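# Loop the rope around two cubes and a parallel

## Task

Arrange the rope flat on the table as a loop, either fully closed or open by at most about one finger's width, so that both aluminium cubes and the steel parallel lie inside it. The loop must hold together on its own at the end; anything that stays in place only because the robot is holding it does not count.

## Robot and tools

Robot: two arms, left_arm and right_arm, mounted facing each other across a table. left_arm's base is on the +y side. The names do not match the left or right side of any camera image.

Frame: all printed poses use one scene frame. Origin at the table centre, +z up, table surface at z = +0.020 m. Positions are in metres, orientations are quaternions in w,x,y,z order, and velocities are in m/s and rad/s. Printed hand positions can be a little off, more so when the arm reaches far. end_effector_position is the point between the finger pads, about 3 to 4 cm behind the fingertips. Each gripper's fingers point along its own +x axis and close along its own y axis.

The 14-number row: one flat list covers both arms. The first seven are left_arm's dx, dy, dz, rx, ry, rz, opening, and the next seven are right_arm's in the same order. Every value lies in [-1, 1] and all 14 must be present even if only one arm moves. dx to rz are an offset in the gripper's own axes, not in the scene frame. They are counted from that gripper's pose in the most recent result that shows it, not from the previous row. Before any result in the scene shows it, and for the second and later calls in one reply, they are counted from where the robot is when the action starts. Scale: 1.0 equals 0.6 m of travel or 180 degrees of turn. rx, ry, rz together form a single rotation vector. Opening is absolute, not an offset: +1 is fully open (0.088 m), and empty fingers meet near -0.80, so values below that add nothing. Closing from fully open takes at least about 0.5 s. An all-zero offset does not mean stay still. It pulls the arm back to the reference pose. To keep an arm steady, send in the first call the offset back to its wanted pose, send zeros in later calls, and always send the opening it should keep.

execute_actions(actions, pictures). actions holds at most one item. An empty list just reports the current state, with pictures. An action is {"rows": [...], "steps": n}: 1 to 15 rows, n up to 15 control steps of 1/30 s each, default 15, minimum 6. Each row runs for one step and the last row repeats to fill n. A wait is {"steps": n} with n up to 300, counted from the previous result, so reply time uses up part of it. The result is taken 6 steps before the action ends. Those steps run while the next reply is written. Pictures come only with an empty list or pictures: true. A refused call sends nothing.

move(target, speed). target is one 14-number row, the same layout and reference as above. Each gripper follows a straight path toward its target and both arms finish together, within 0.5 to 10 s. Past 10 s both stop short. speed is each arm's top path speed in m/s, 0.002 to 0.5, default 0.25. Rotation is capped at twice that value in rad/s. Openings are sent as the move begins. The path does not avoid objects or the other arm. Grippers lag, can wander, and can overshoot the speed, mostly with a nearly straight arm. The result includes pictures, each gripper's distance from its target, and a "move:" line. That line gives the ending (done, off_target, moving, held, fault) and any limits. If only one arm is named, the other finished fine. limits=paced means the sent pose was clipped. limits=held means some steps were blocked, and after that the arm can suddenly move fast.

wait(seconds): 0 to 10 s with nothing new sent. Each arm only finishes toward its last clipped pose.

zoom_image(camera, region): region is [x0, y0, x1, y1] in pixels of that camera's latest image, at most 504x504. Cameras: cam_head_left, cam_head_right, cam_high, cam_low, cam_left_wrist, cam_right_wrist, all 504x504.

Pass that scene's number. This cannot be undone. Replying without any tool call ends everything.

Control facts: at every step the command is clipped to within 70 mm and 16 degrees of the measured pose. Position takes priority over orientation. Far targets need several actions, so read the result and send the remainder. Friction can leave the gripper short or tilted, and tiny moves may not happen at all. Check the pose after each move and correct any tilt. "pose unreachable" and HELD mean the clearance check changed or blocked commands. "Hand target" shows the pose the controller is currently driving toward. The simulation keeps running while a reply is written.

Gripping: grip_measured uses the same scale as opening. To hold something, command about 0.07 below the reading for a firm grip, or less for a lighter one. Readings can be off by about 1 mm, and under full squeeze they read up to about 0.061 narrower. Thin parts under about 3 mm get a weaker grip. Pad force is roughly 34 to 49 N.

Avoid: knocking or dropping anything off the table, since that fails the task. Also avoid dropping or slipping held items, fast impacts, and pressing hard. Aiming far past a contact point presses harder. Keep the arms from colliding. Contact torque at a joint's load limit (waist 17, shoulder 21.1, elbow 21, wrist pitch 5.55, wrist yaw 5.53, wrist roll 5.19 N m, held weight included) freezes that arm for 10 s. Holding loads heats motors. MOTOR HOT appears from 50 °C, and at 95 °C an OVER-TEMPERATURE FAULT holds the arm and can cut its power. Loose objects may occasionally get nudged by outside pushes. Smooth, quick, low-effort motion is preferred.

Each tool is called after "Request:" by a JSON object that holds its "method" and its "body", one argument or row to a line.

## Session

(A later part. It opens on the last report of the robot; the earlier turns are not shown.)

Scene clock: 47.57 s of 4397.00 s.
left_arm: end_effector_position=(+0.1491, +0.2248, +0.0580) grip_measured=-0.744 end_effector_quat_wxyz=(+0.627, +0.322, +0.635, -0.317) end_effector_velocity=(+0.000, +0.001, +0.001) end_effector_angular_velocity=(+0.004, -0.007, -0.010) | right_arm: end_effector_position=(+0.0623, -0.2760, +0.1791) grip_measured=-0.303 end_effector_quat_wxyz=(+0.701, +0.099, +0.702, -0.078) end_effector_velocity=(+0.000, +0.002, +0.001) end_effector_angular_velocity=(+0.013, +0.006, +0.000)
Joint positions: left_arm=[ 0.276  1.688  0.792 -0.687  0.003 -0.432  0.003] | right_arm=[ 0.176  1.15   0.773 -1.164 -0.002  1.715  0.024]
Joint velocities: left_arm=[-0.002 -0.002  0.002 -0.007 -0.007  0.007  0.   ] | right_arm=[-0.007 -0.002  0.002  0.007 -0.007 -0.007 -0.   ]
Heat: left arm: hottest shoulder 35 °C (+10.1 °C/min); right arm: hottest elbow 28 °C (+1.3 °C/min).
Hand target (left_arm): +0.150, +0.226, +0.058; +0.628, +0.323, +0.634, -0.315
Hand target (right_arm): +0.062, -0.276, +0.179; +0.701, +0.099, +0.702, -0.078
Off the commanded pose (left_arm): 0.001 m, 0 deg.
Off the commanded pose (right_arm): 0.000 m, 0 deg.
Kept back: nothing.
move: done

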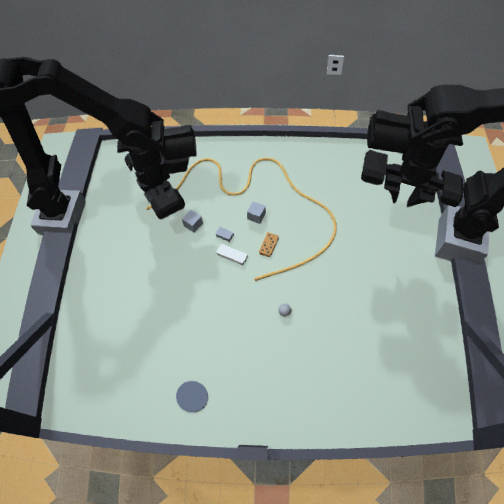

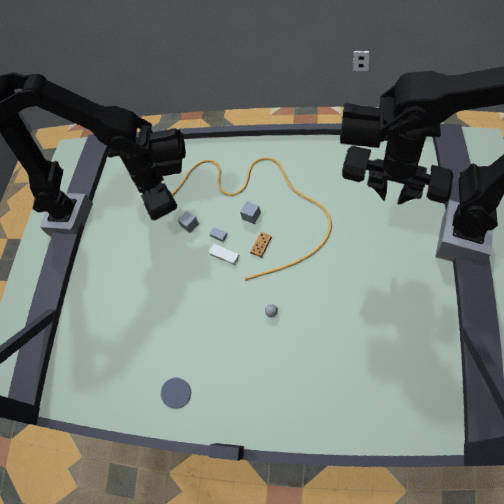

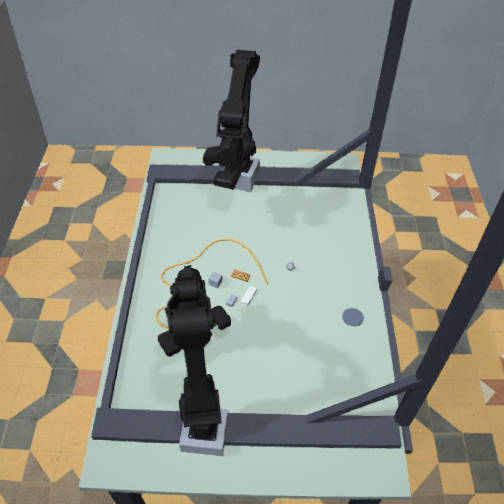

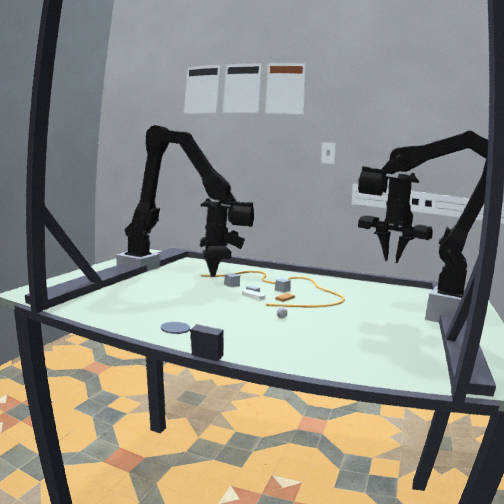

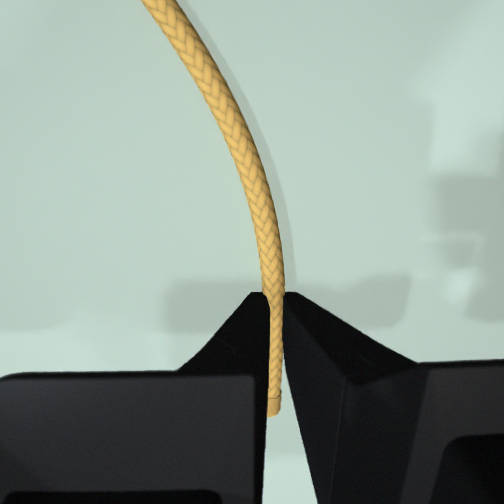

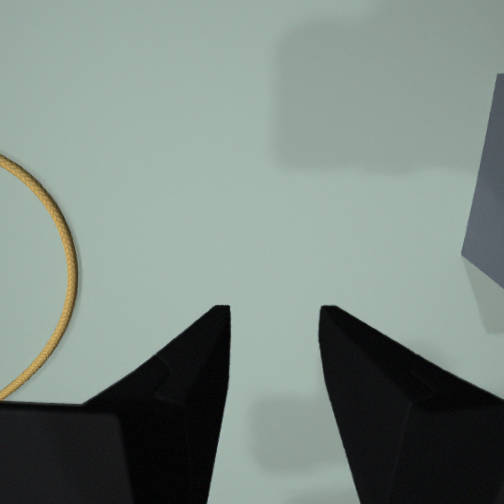

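Request:
{"method": "move", "body": {
  "target": [-0.025,-0.162,-0.087,-0.355,0,0,-0.85,0,0,0,0,0,0,-0.3],
  "speed": 0.25
}}

Request:
{"method": "move", "body": {
  "target": [0,-0.145,-0.136,-0.25,0,0,-0.85,0,0,0,0,0,0,-0.3],
  "speed": 0.25
}}

Scene clock: 50.57 s of 4397.00 s.
left_arm: end_effector_position=(+0.0409, +0.2105, +0.0748) grip_measured=-0.744 end_effector_quat_wxyz=(-0.703, +0.061, -0.706, -0.063) end_effector_velocity=(+0.001, +0.000, +0.001) end_effector_angular_velocity=(-0.002, -0.022, +0.015) | right_arm: end_effector_position=(+0.0623, -0.2760, +0.1791) grip_measured=-0.303 end_effector_quat_wxyz=(+0.701, +0.099, +0.702, -0.078) end_effector_velocity=(-0.003, -0.002, -0.000) end_effector_angular_velocity=(-0.005, +0.022, +0.006)
Joint positions: left_arm=[-0.148  1.694  0.881 -0.76   0.004 -1.968  0.003] | right_arm=[ 0.176  1.15   0.773 -1.164 -0.002  1.715  0.024]
Joint velocities: left_arm=[-0.007 -0.002  0.002 -0.007 -0.022 -0.022  0.   ] | right_arm=[-0.002 -0.002 -0.002 -0.007 -0.022 -0.007 -0.   ]
Heat: left arm: hottest shoulder 34 °C (+8.3 °C/min); right arm: hottest elbow 29 °C (+2.4 °C/min).
Hand target (left_arm): +0.040, +0.210, +0.074; +0.704, -0.060, +0.705, +0.066
Hand target (right_arm): +0.062, -0.276, +0.179; +0.701, +0.099, +0.702, -0.078
Off the commanded pose (left_arm): 0.002 m, 1 deg.
Off the commanded pose (right_arm): 0.000 m, 0 deg.
Kept back: nothing.
move: done

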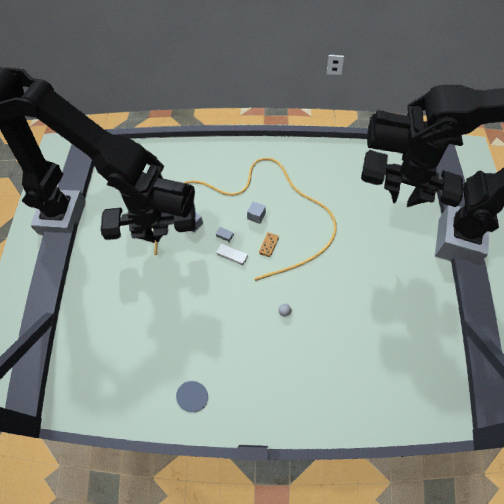

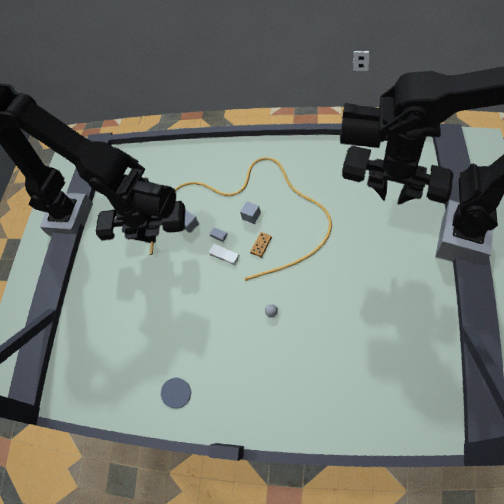

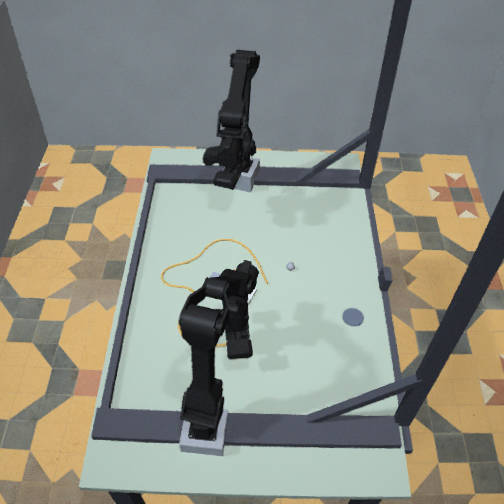

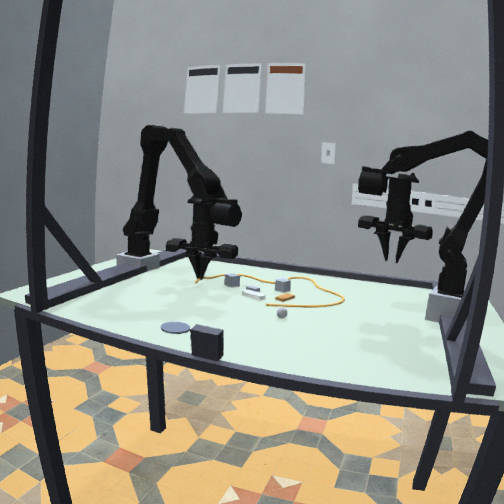

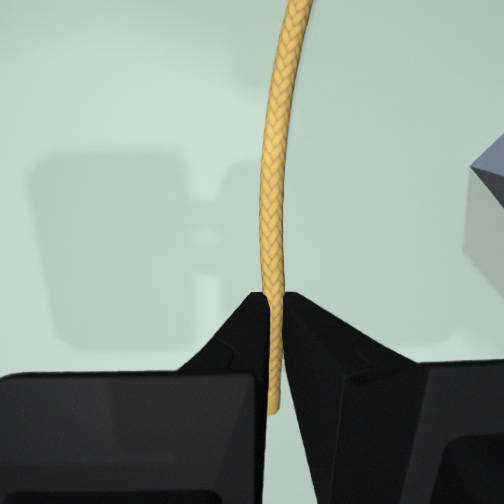

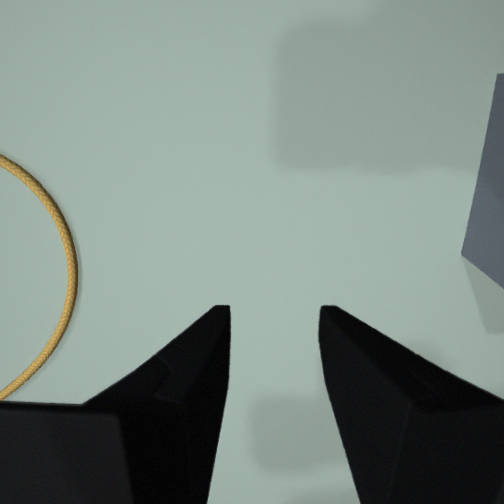

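Scene clock: 52.67 s of 4397.00 s.
left_arm: end_effector_position=(-0.0235, +0.1115, +0.0784) grip_measured=-0.744 end_effector_quat_wxyz=(-0.624, +0.327, -0.631, -0.325) end_effector_velocity=(+0.000, -0.000, -0.001) end_effector_angular_velocity=(+0.005, -0.009, +0.005) | right_arm: end_effector_position=(+0.0623, -0.2760, +0.1791) grip_measured=-0.303 end_effector_quat_wxyz=(+0.701, +0.099, +0.702, -0.078) end_effector_velocity=(-0.004, -0.002, +0.000) end_effector_angular_velocity=(-0.000, +0.022, +0.010)
Joint positions: left_arm=[-0.257  2.065  1.401 -0.898  0.004 -2.86   0.003] | right_arm=[ 0.176  1.15   0.773 -1.164 -0.002  1.715  0.024]
Joint velocities: left_arm=[-0.002  0.007  0.007 -0.007 -0.007 -0.007 -0.   ] | right_arm=[ 0.002 -0.007 -0.002 -0.007 -0.022 -0.007  0.   ]
Heat: left arm: hottest shoulder 34 °C (+8.0 °C/min); right arm: hottest elbow 29 °C (+2.3 °C/min).
Hand target (left_arm): -0.025, +0.111, +0.075; +0.626, -0.326, +0.628, +0.328
Hand target (right_arm): +0.062, -0.276, +0.179; +0.701, +0.099, +0.702, -0.078
Off the commanded pose (left_arm): 0.004 m, 1 deg.
Off the commanded pose (right_arm): 0.000 m, 0 deg.
Kept back: nothing.
move: done

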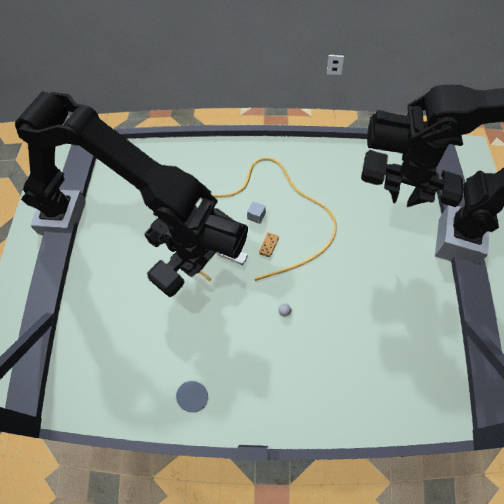

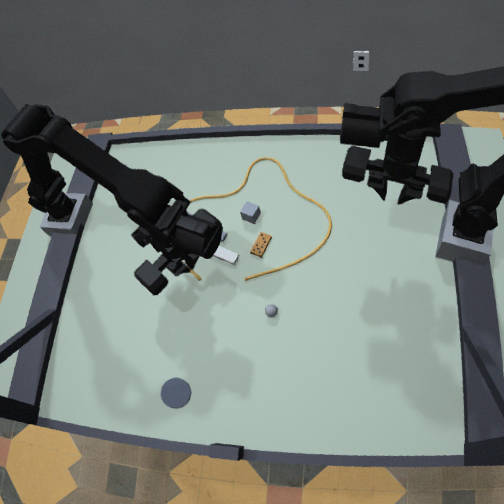

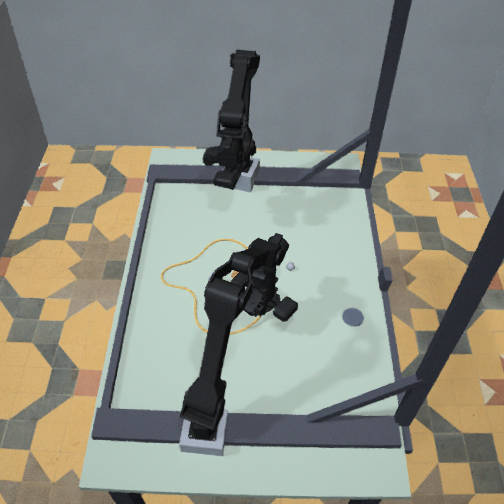

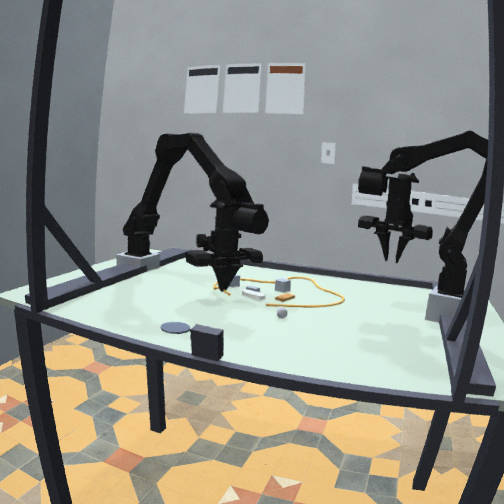

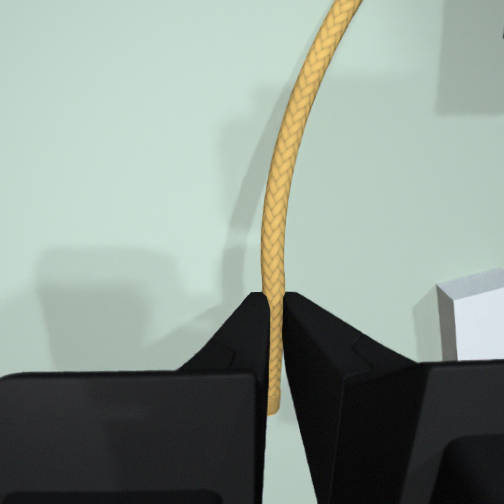

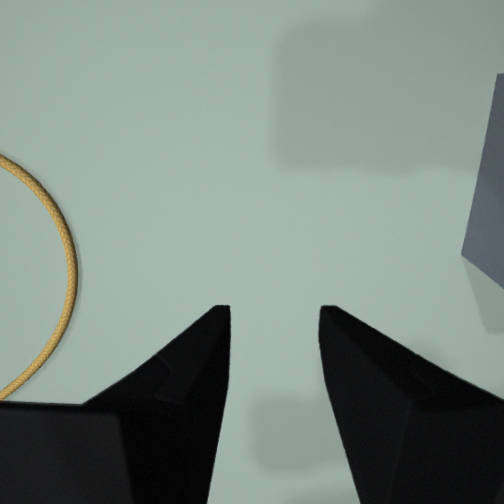

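Request:
{"method": "move", "body": {
  "target": [0,-0.087,-0.131,-0.07,0,0,-0.85,0,0,0,0,0,0,-0.3],
  "speed": 0.1
}}

Scene clock: 54.43 s of 4397.00 s.
left_arm: end_effector_position=(-0.0274, +0.0184, +0.0846) grip_measured=-0.744 end_effector_quat_wxyz=(-0.583, +0.394, -0.596, -0.387) end_effector_velocity=(+0.001, -0.006, +0.003) end_effector_angular_velocity=(-0.014, -0.004, +0.010) | right_arm: end_effector_position=(+0.0623, -0.2760, +0.1791) grip_measured=-0.303 end_effector_quat_wxyz=(+0.701, +0.099, +0.702, -0.078) end_effector_velocity=(-0.003, -0.005, -0.000) end_effector_angular_velocity=(-0.019, +0.024, -0.014)
Joint positions: left_arm=[-0.2    2.397  1.982 -1.134  0.004 -3.015  0.003] | right_arm=[ 0.176  1.15   0.773 -1.164 -0.002  1.715  0.024]
Joint velocities: left_arm=[ 0.002  0.012  0.032 -0.007 -0.007 -0.007  0.   ] | right_arm=[-0.007 -0.002 -0.002 -0.022 -0.022  0.007 -0.   ]
Heat: left arm: hottest shoulder 34 °C (+7.7 °C/min); right arm: hottest elbow 29 °C (+2.2 °C/min).
Hand target (left_arm): -0.026, +0.018, +0.079; +0.584, -0.393, +0.591, +0.392
Hand target (right_arm): +0.062, -0.276, +0.179; +0.701, +0.099, +0.702, -0.078
Off the commanded pose (left_arm): 0.006 m, 1 deg.
Off the commanded pose (right_arm): 0.000 m, 0 deg.
Kept back: nothing.
move: done

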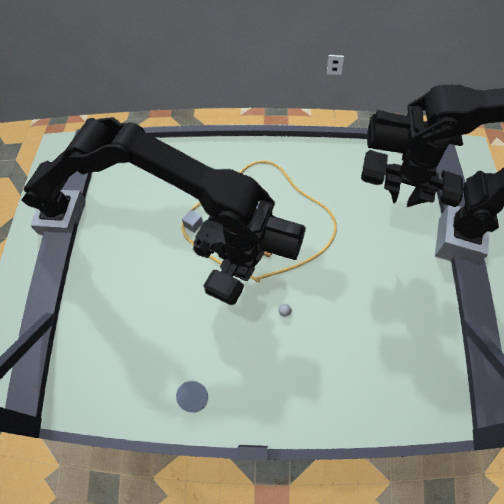

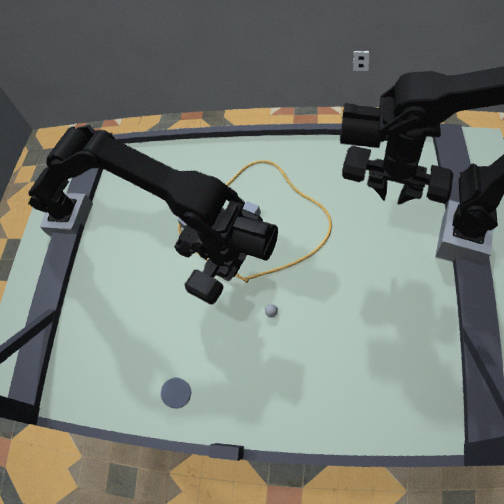

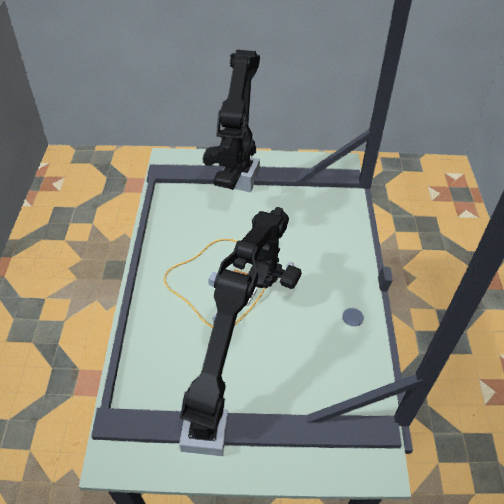

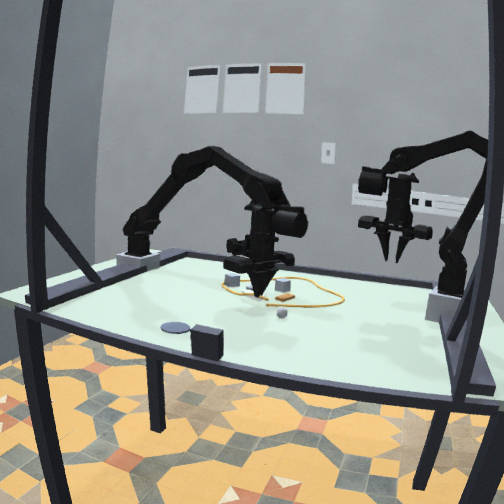

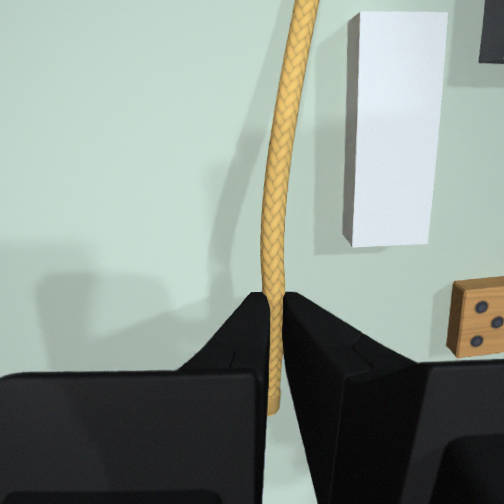

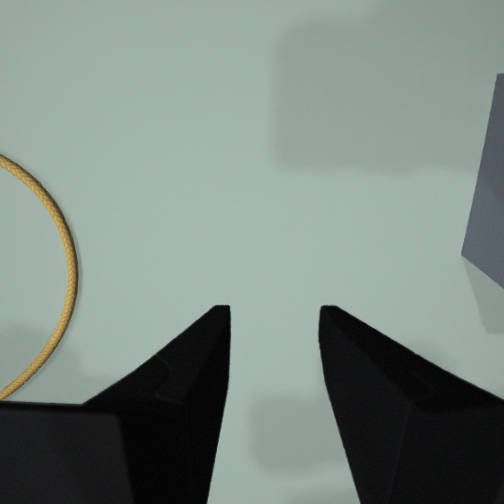

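Request:
{"method": "move", "body": {
  "target": [0.042,0,0,0,-0.01,0,-0.85,0,0,0,0,0,0,-0.3],
  "speed": 0.08
}}

Request:
{"method": "move", "body": {
  "target": [0,0,0,0,0,0,-0.4,0,0,0,0,0,0,-0.3]
}}

Request:
{"method": "move", "body": {
  "target": [-0.2,0.1,0.25,0,0,0,-0.4,0,0,0,0,0,0,-0.3]
}}

Scene clock: 55.50 s of 4397.00 s.
left_arm: end_effector_position=(-0.0278, +0.0168, +0.0677) grip_measured=-0.744 end_effector_quat_wxyz=(-0.587, +0.391, -0.592, -0.390) end_effector_velocity=(-0.002, +0.002, +0.003) end_effector_angular_velocity=(+0.001, -0.008, +0.029) | right_arm: end_effector_position=(+0.0623, -0.2760, +0.1791) grip_measured=-0.303 end_effector_quat_wxyz=(+0.701, +0.099, +0.702, -0.078) end_effector_velocity=(+0.001, -0.004, +0.000) end_effector_angular_velocity=(-0.023, -0.005, -0.010)
Joint positions: left_arm=[-0.2    2.437  1.985 -1.114  0.004 -3.016  0.003] | right_arm=[ 0.176  1.15   0.773 -1.164 -0.002  1.715  0.024]
Joint velocities: left_arm=[-0.007 -0.007 -0.002 -0.007 -0.007 -0.037 -0.   ] | right_arm=[-0.002  0.002  0.002 -0.022  0.007  0.007 -0.   ]
Heat: left arm: hottest shoulder 35 °C (+8.6 °C/min); right arm: hottest elbow 29 °C (+2.2 °C/min).
Hand target (left_arm): -0.028, +0.018, +0.060; +0.592, -0.388, +0.587, +0.393
Hand target (right_arm): +0.062, -0.276, +0.179; +0.701, +0.099, +0.702, -0.078
Off the commanded pose (left_arm): 0.008 m, 1 deg.
Off the commanded pose (right_arm): 0.000 m, 0 deg.
Kept back: nothing.
move: done

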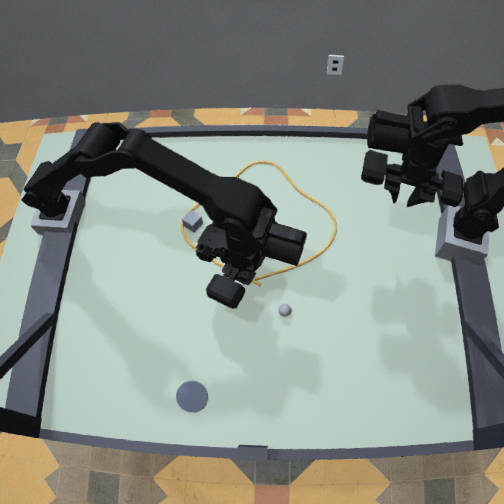

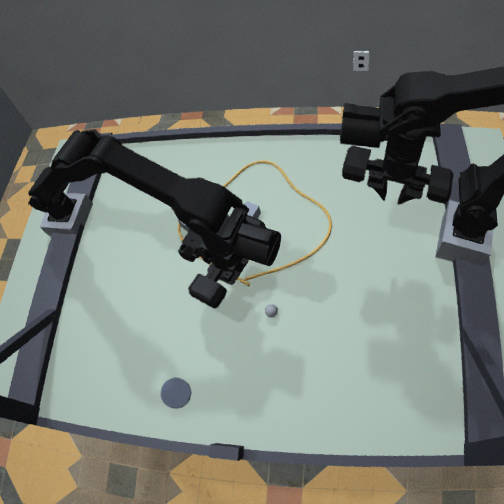

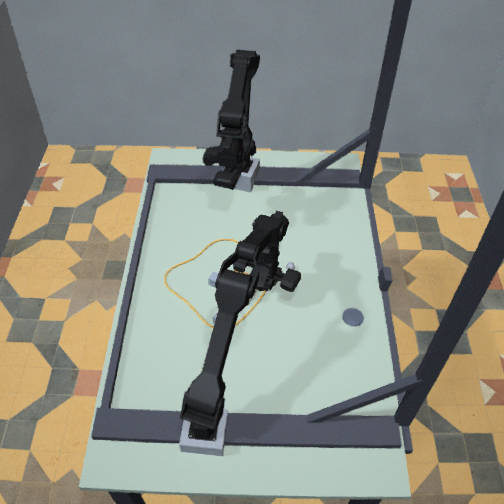

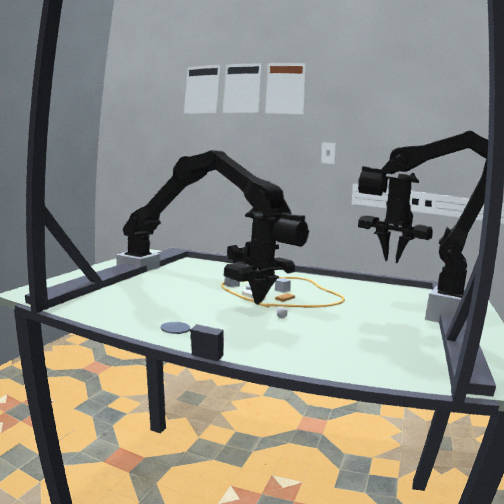

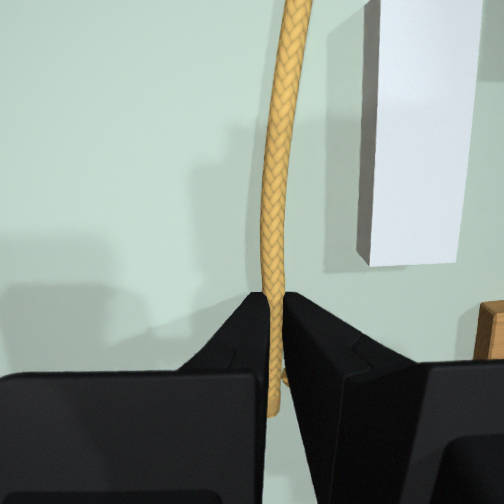

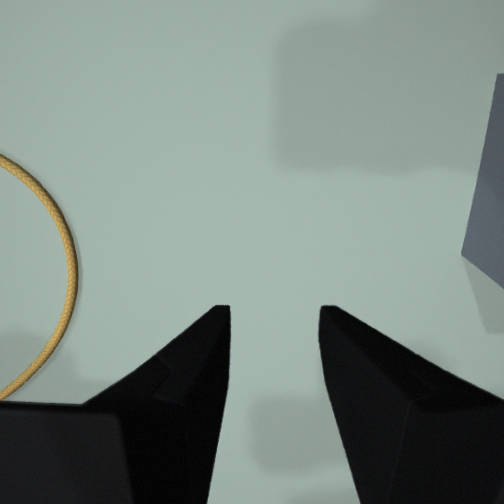

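Scene clock: 56.17 s of 4397.00 s.
left_arm: end_effector_position=(-0.0278, +0.0168, +0.0677) grip_measured=-0.404 end_effector_quat_wxyz=(-0.587, +0.391, -0.592, -0.390) end_effector_velocity=(+0.001, +0.002, +0.000) end_effector_angular_velocity=(+0.005, -0.009, +0.020) | right_arm: end_effector_position=(+0.0623, -0.2760, +0.1791) grip_measured=-0.303 end_effector_quat_wxyz=(+0.701, +0.099, +0.702, -0.078) end_effector_velocity=(+0.001, -0.004, +0.001) end_effector_angular_velocity=(-0.018, -0.006, +0.005)
Joint positions: left_arm=[-0.2    2.437  1.985 -1.114  0.004 -3.016  0.019] | right_arm=[ 0.176  1.15   0.773 -1.164 -0.002  1.715  0.024]
Joint velocities: left_arm=[-0.002 -0.002 -0.002 -0.007 -0.007 -0.022  0.001] | right_arm=[-0.002 -0.002  0.002 -0.022  0.007 -0.007 -0.   ]
Heat: left arm: hottest shoulder 35 °C (+8.5 °C/min); right arm: hottest elbow 29 °C (+2.1 °C/min).
Hand target (left_arm): -0.028, +0.017, +0.068; +0.587, -0.391, +0.592, +0.390
Hand target (right_arm): +0.062, -0.276, +0.179; +0.701, +0.099, +0.702, -0.078
Off the commanded pose (left_arm): 0.000 m, 0 deg.
Off the commanded pose (right_arm): 0.000 m, 0 deg.
Kept back: nothing.
move: done

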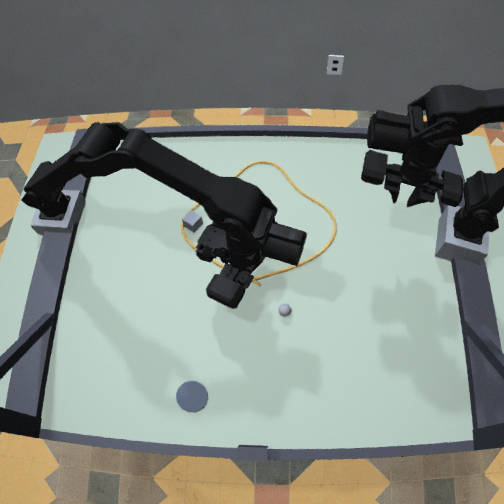

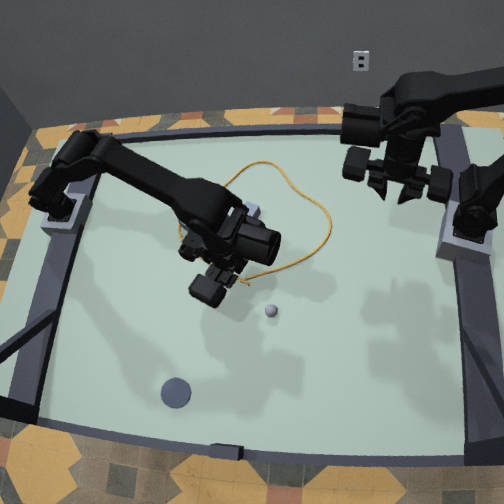

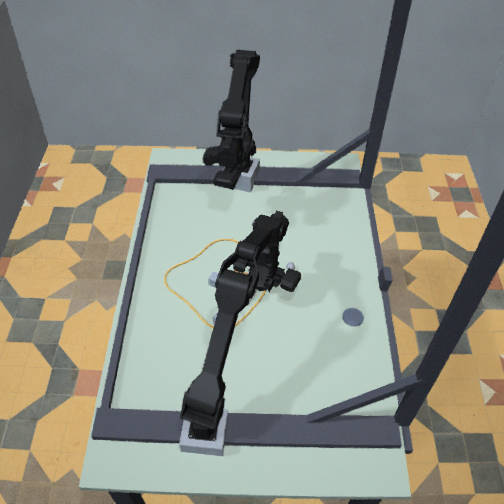

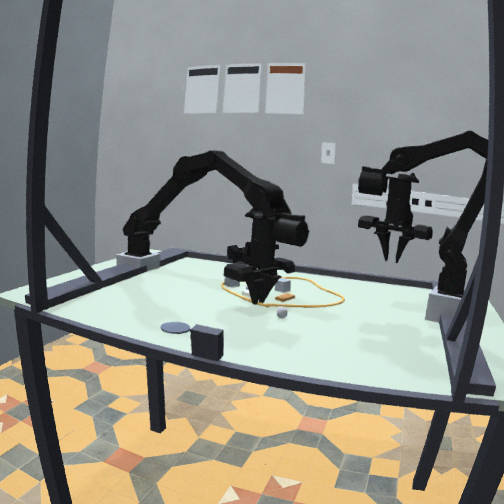

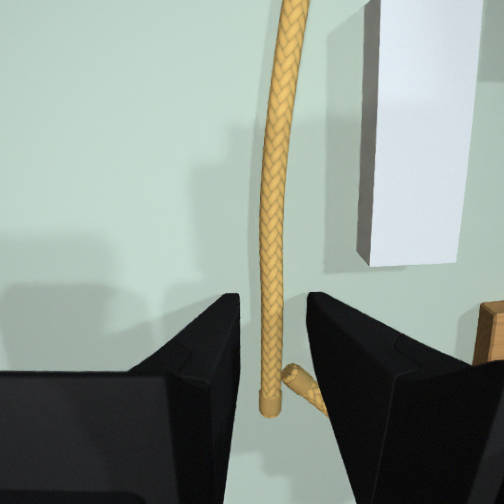

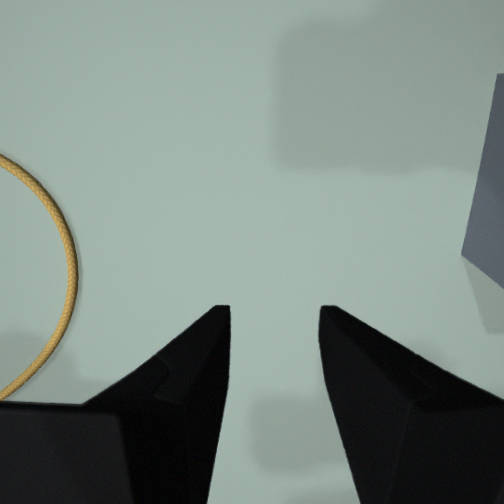

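Scene clock: 57.60 s of 4397.00 s.
left_arm: end_effector_position=(-0.0229, +0.1752, +0.1857) grip_measured=-0.402 end_effector_quat_wxyz=(-0.587, +0.391, -0.592, -0.390) end_effector_velocity=(+0.002, +0.002, +0.004) end_effector_angular_velocity=(-0.015, -0.017, +0.000) | right_arm: end_effector_position=(+0.0623, -0.2760, +0.1791) grip_measured=-0.303 end_effector_quat_wxyz=(+0.701, +0.099, +0.702, -0.078) end_effector_velocity=(-0.001, -0.005, -0.000) end_effector_angular_velocity=(-0.021, +0.010, -0.010)
Joint positions: left_arm=[-0.321  1.741  1.406 -1.229  0.004 -3.135  0.019] | right_arm=[ 0.176  1.15   0.773 -1.164 -0.002  1.715  0.024]
Joint velocities: left_arm=[-0.007 -0.017 -0.002 -0.007 -0.022 -0.007  0.   ] | right_arm=[-0.002 -0.002 -0.002 -0.022 -0.007  0.007 -0.   ]
Heat: left arm: hottest shoulder 35 °C (+8.3 °C/min); right arm: hottest elbow 29 °C (+2.1 °C/min).
Hand target (left_arm): -0.022, +0.179, +0.187; +0.587, -0.391, +0.592, +0.390
Hand target (right_arm): +0.062, -0.276, +0.179; +0.701, +0.099, +0.702, -0.078
Off the commanded pose (left_arm): 0.004 m, 0 deg.
Off the commanded pose (right_arm): 0.000 m, 0 deg.
Kept back: nothing.
move: done

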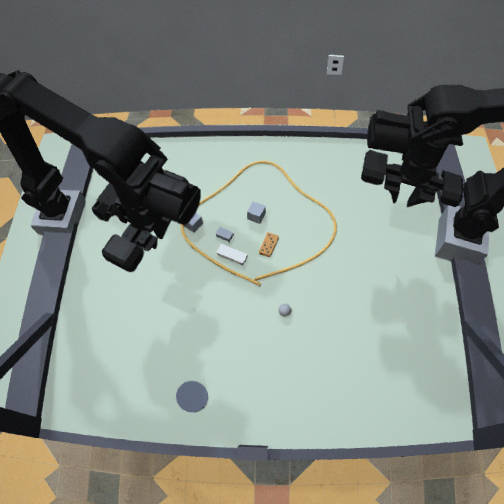

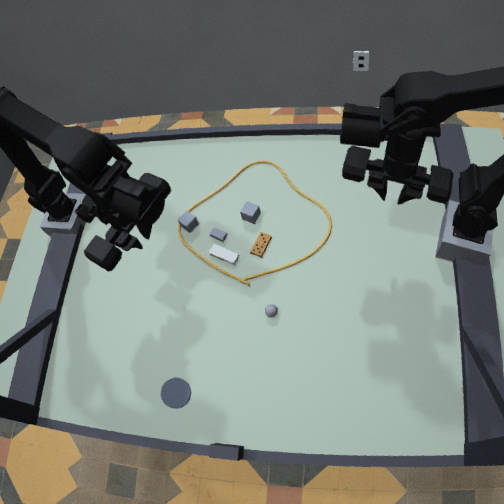

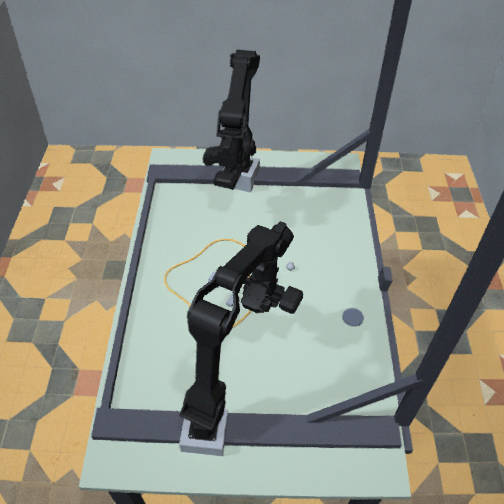

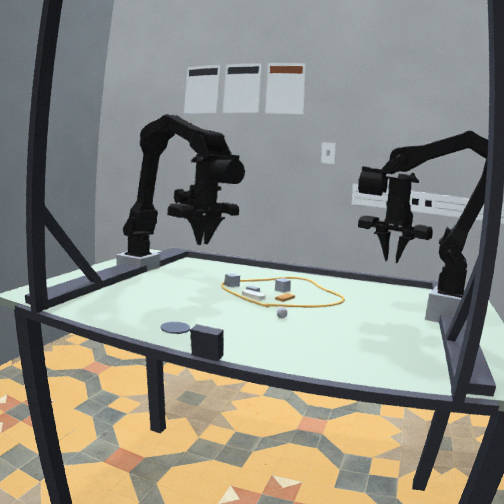

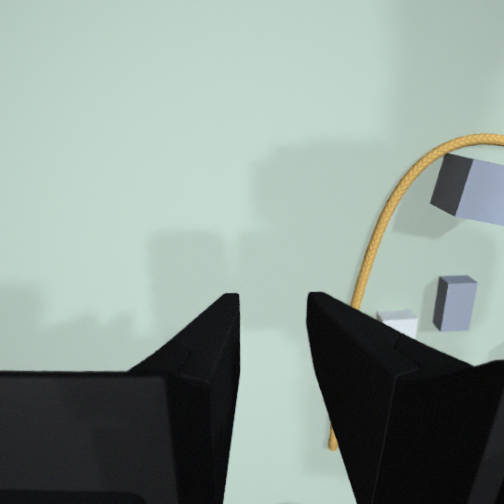

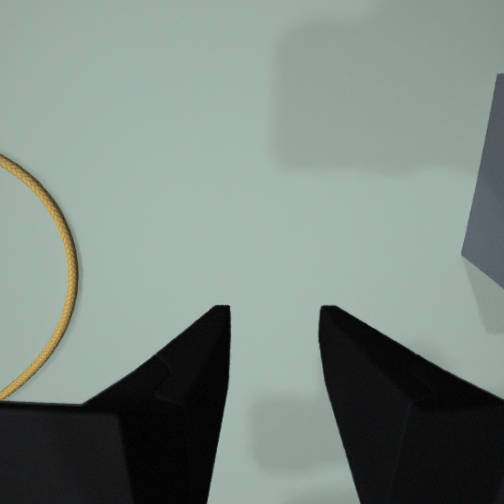

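The loop is closed with everything inside.

Request:
{"method": "finished_scene", "body": {
  "scene": 1
}}

The scene is finished: the task was done.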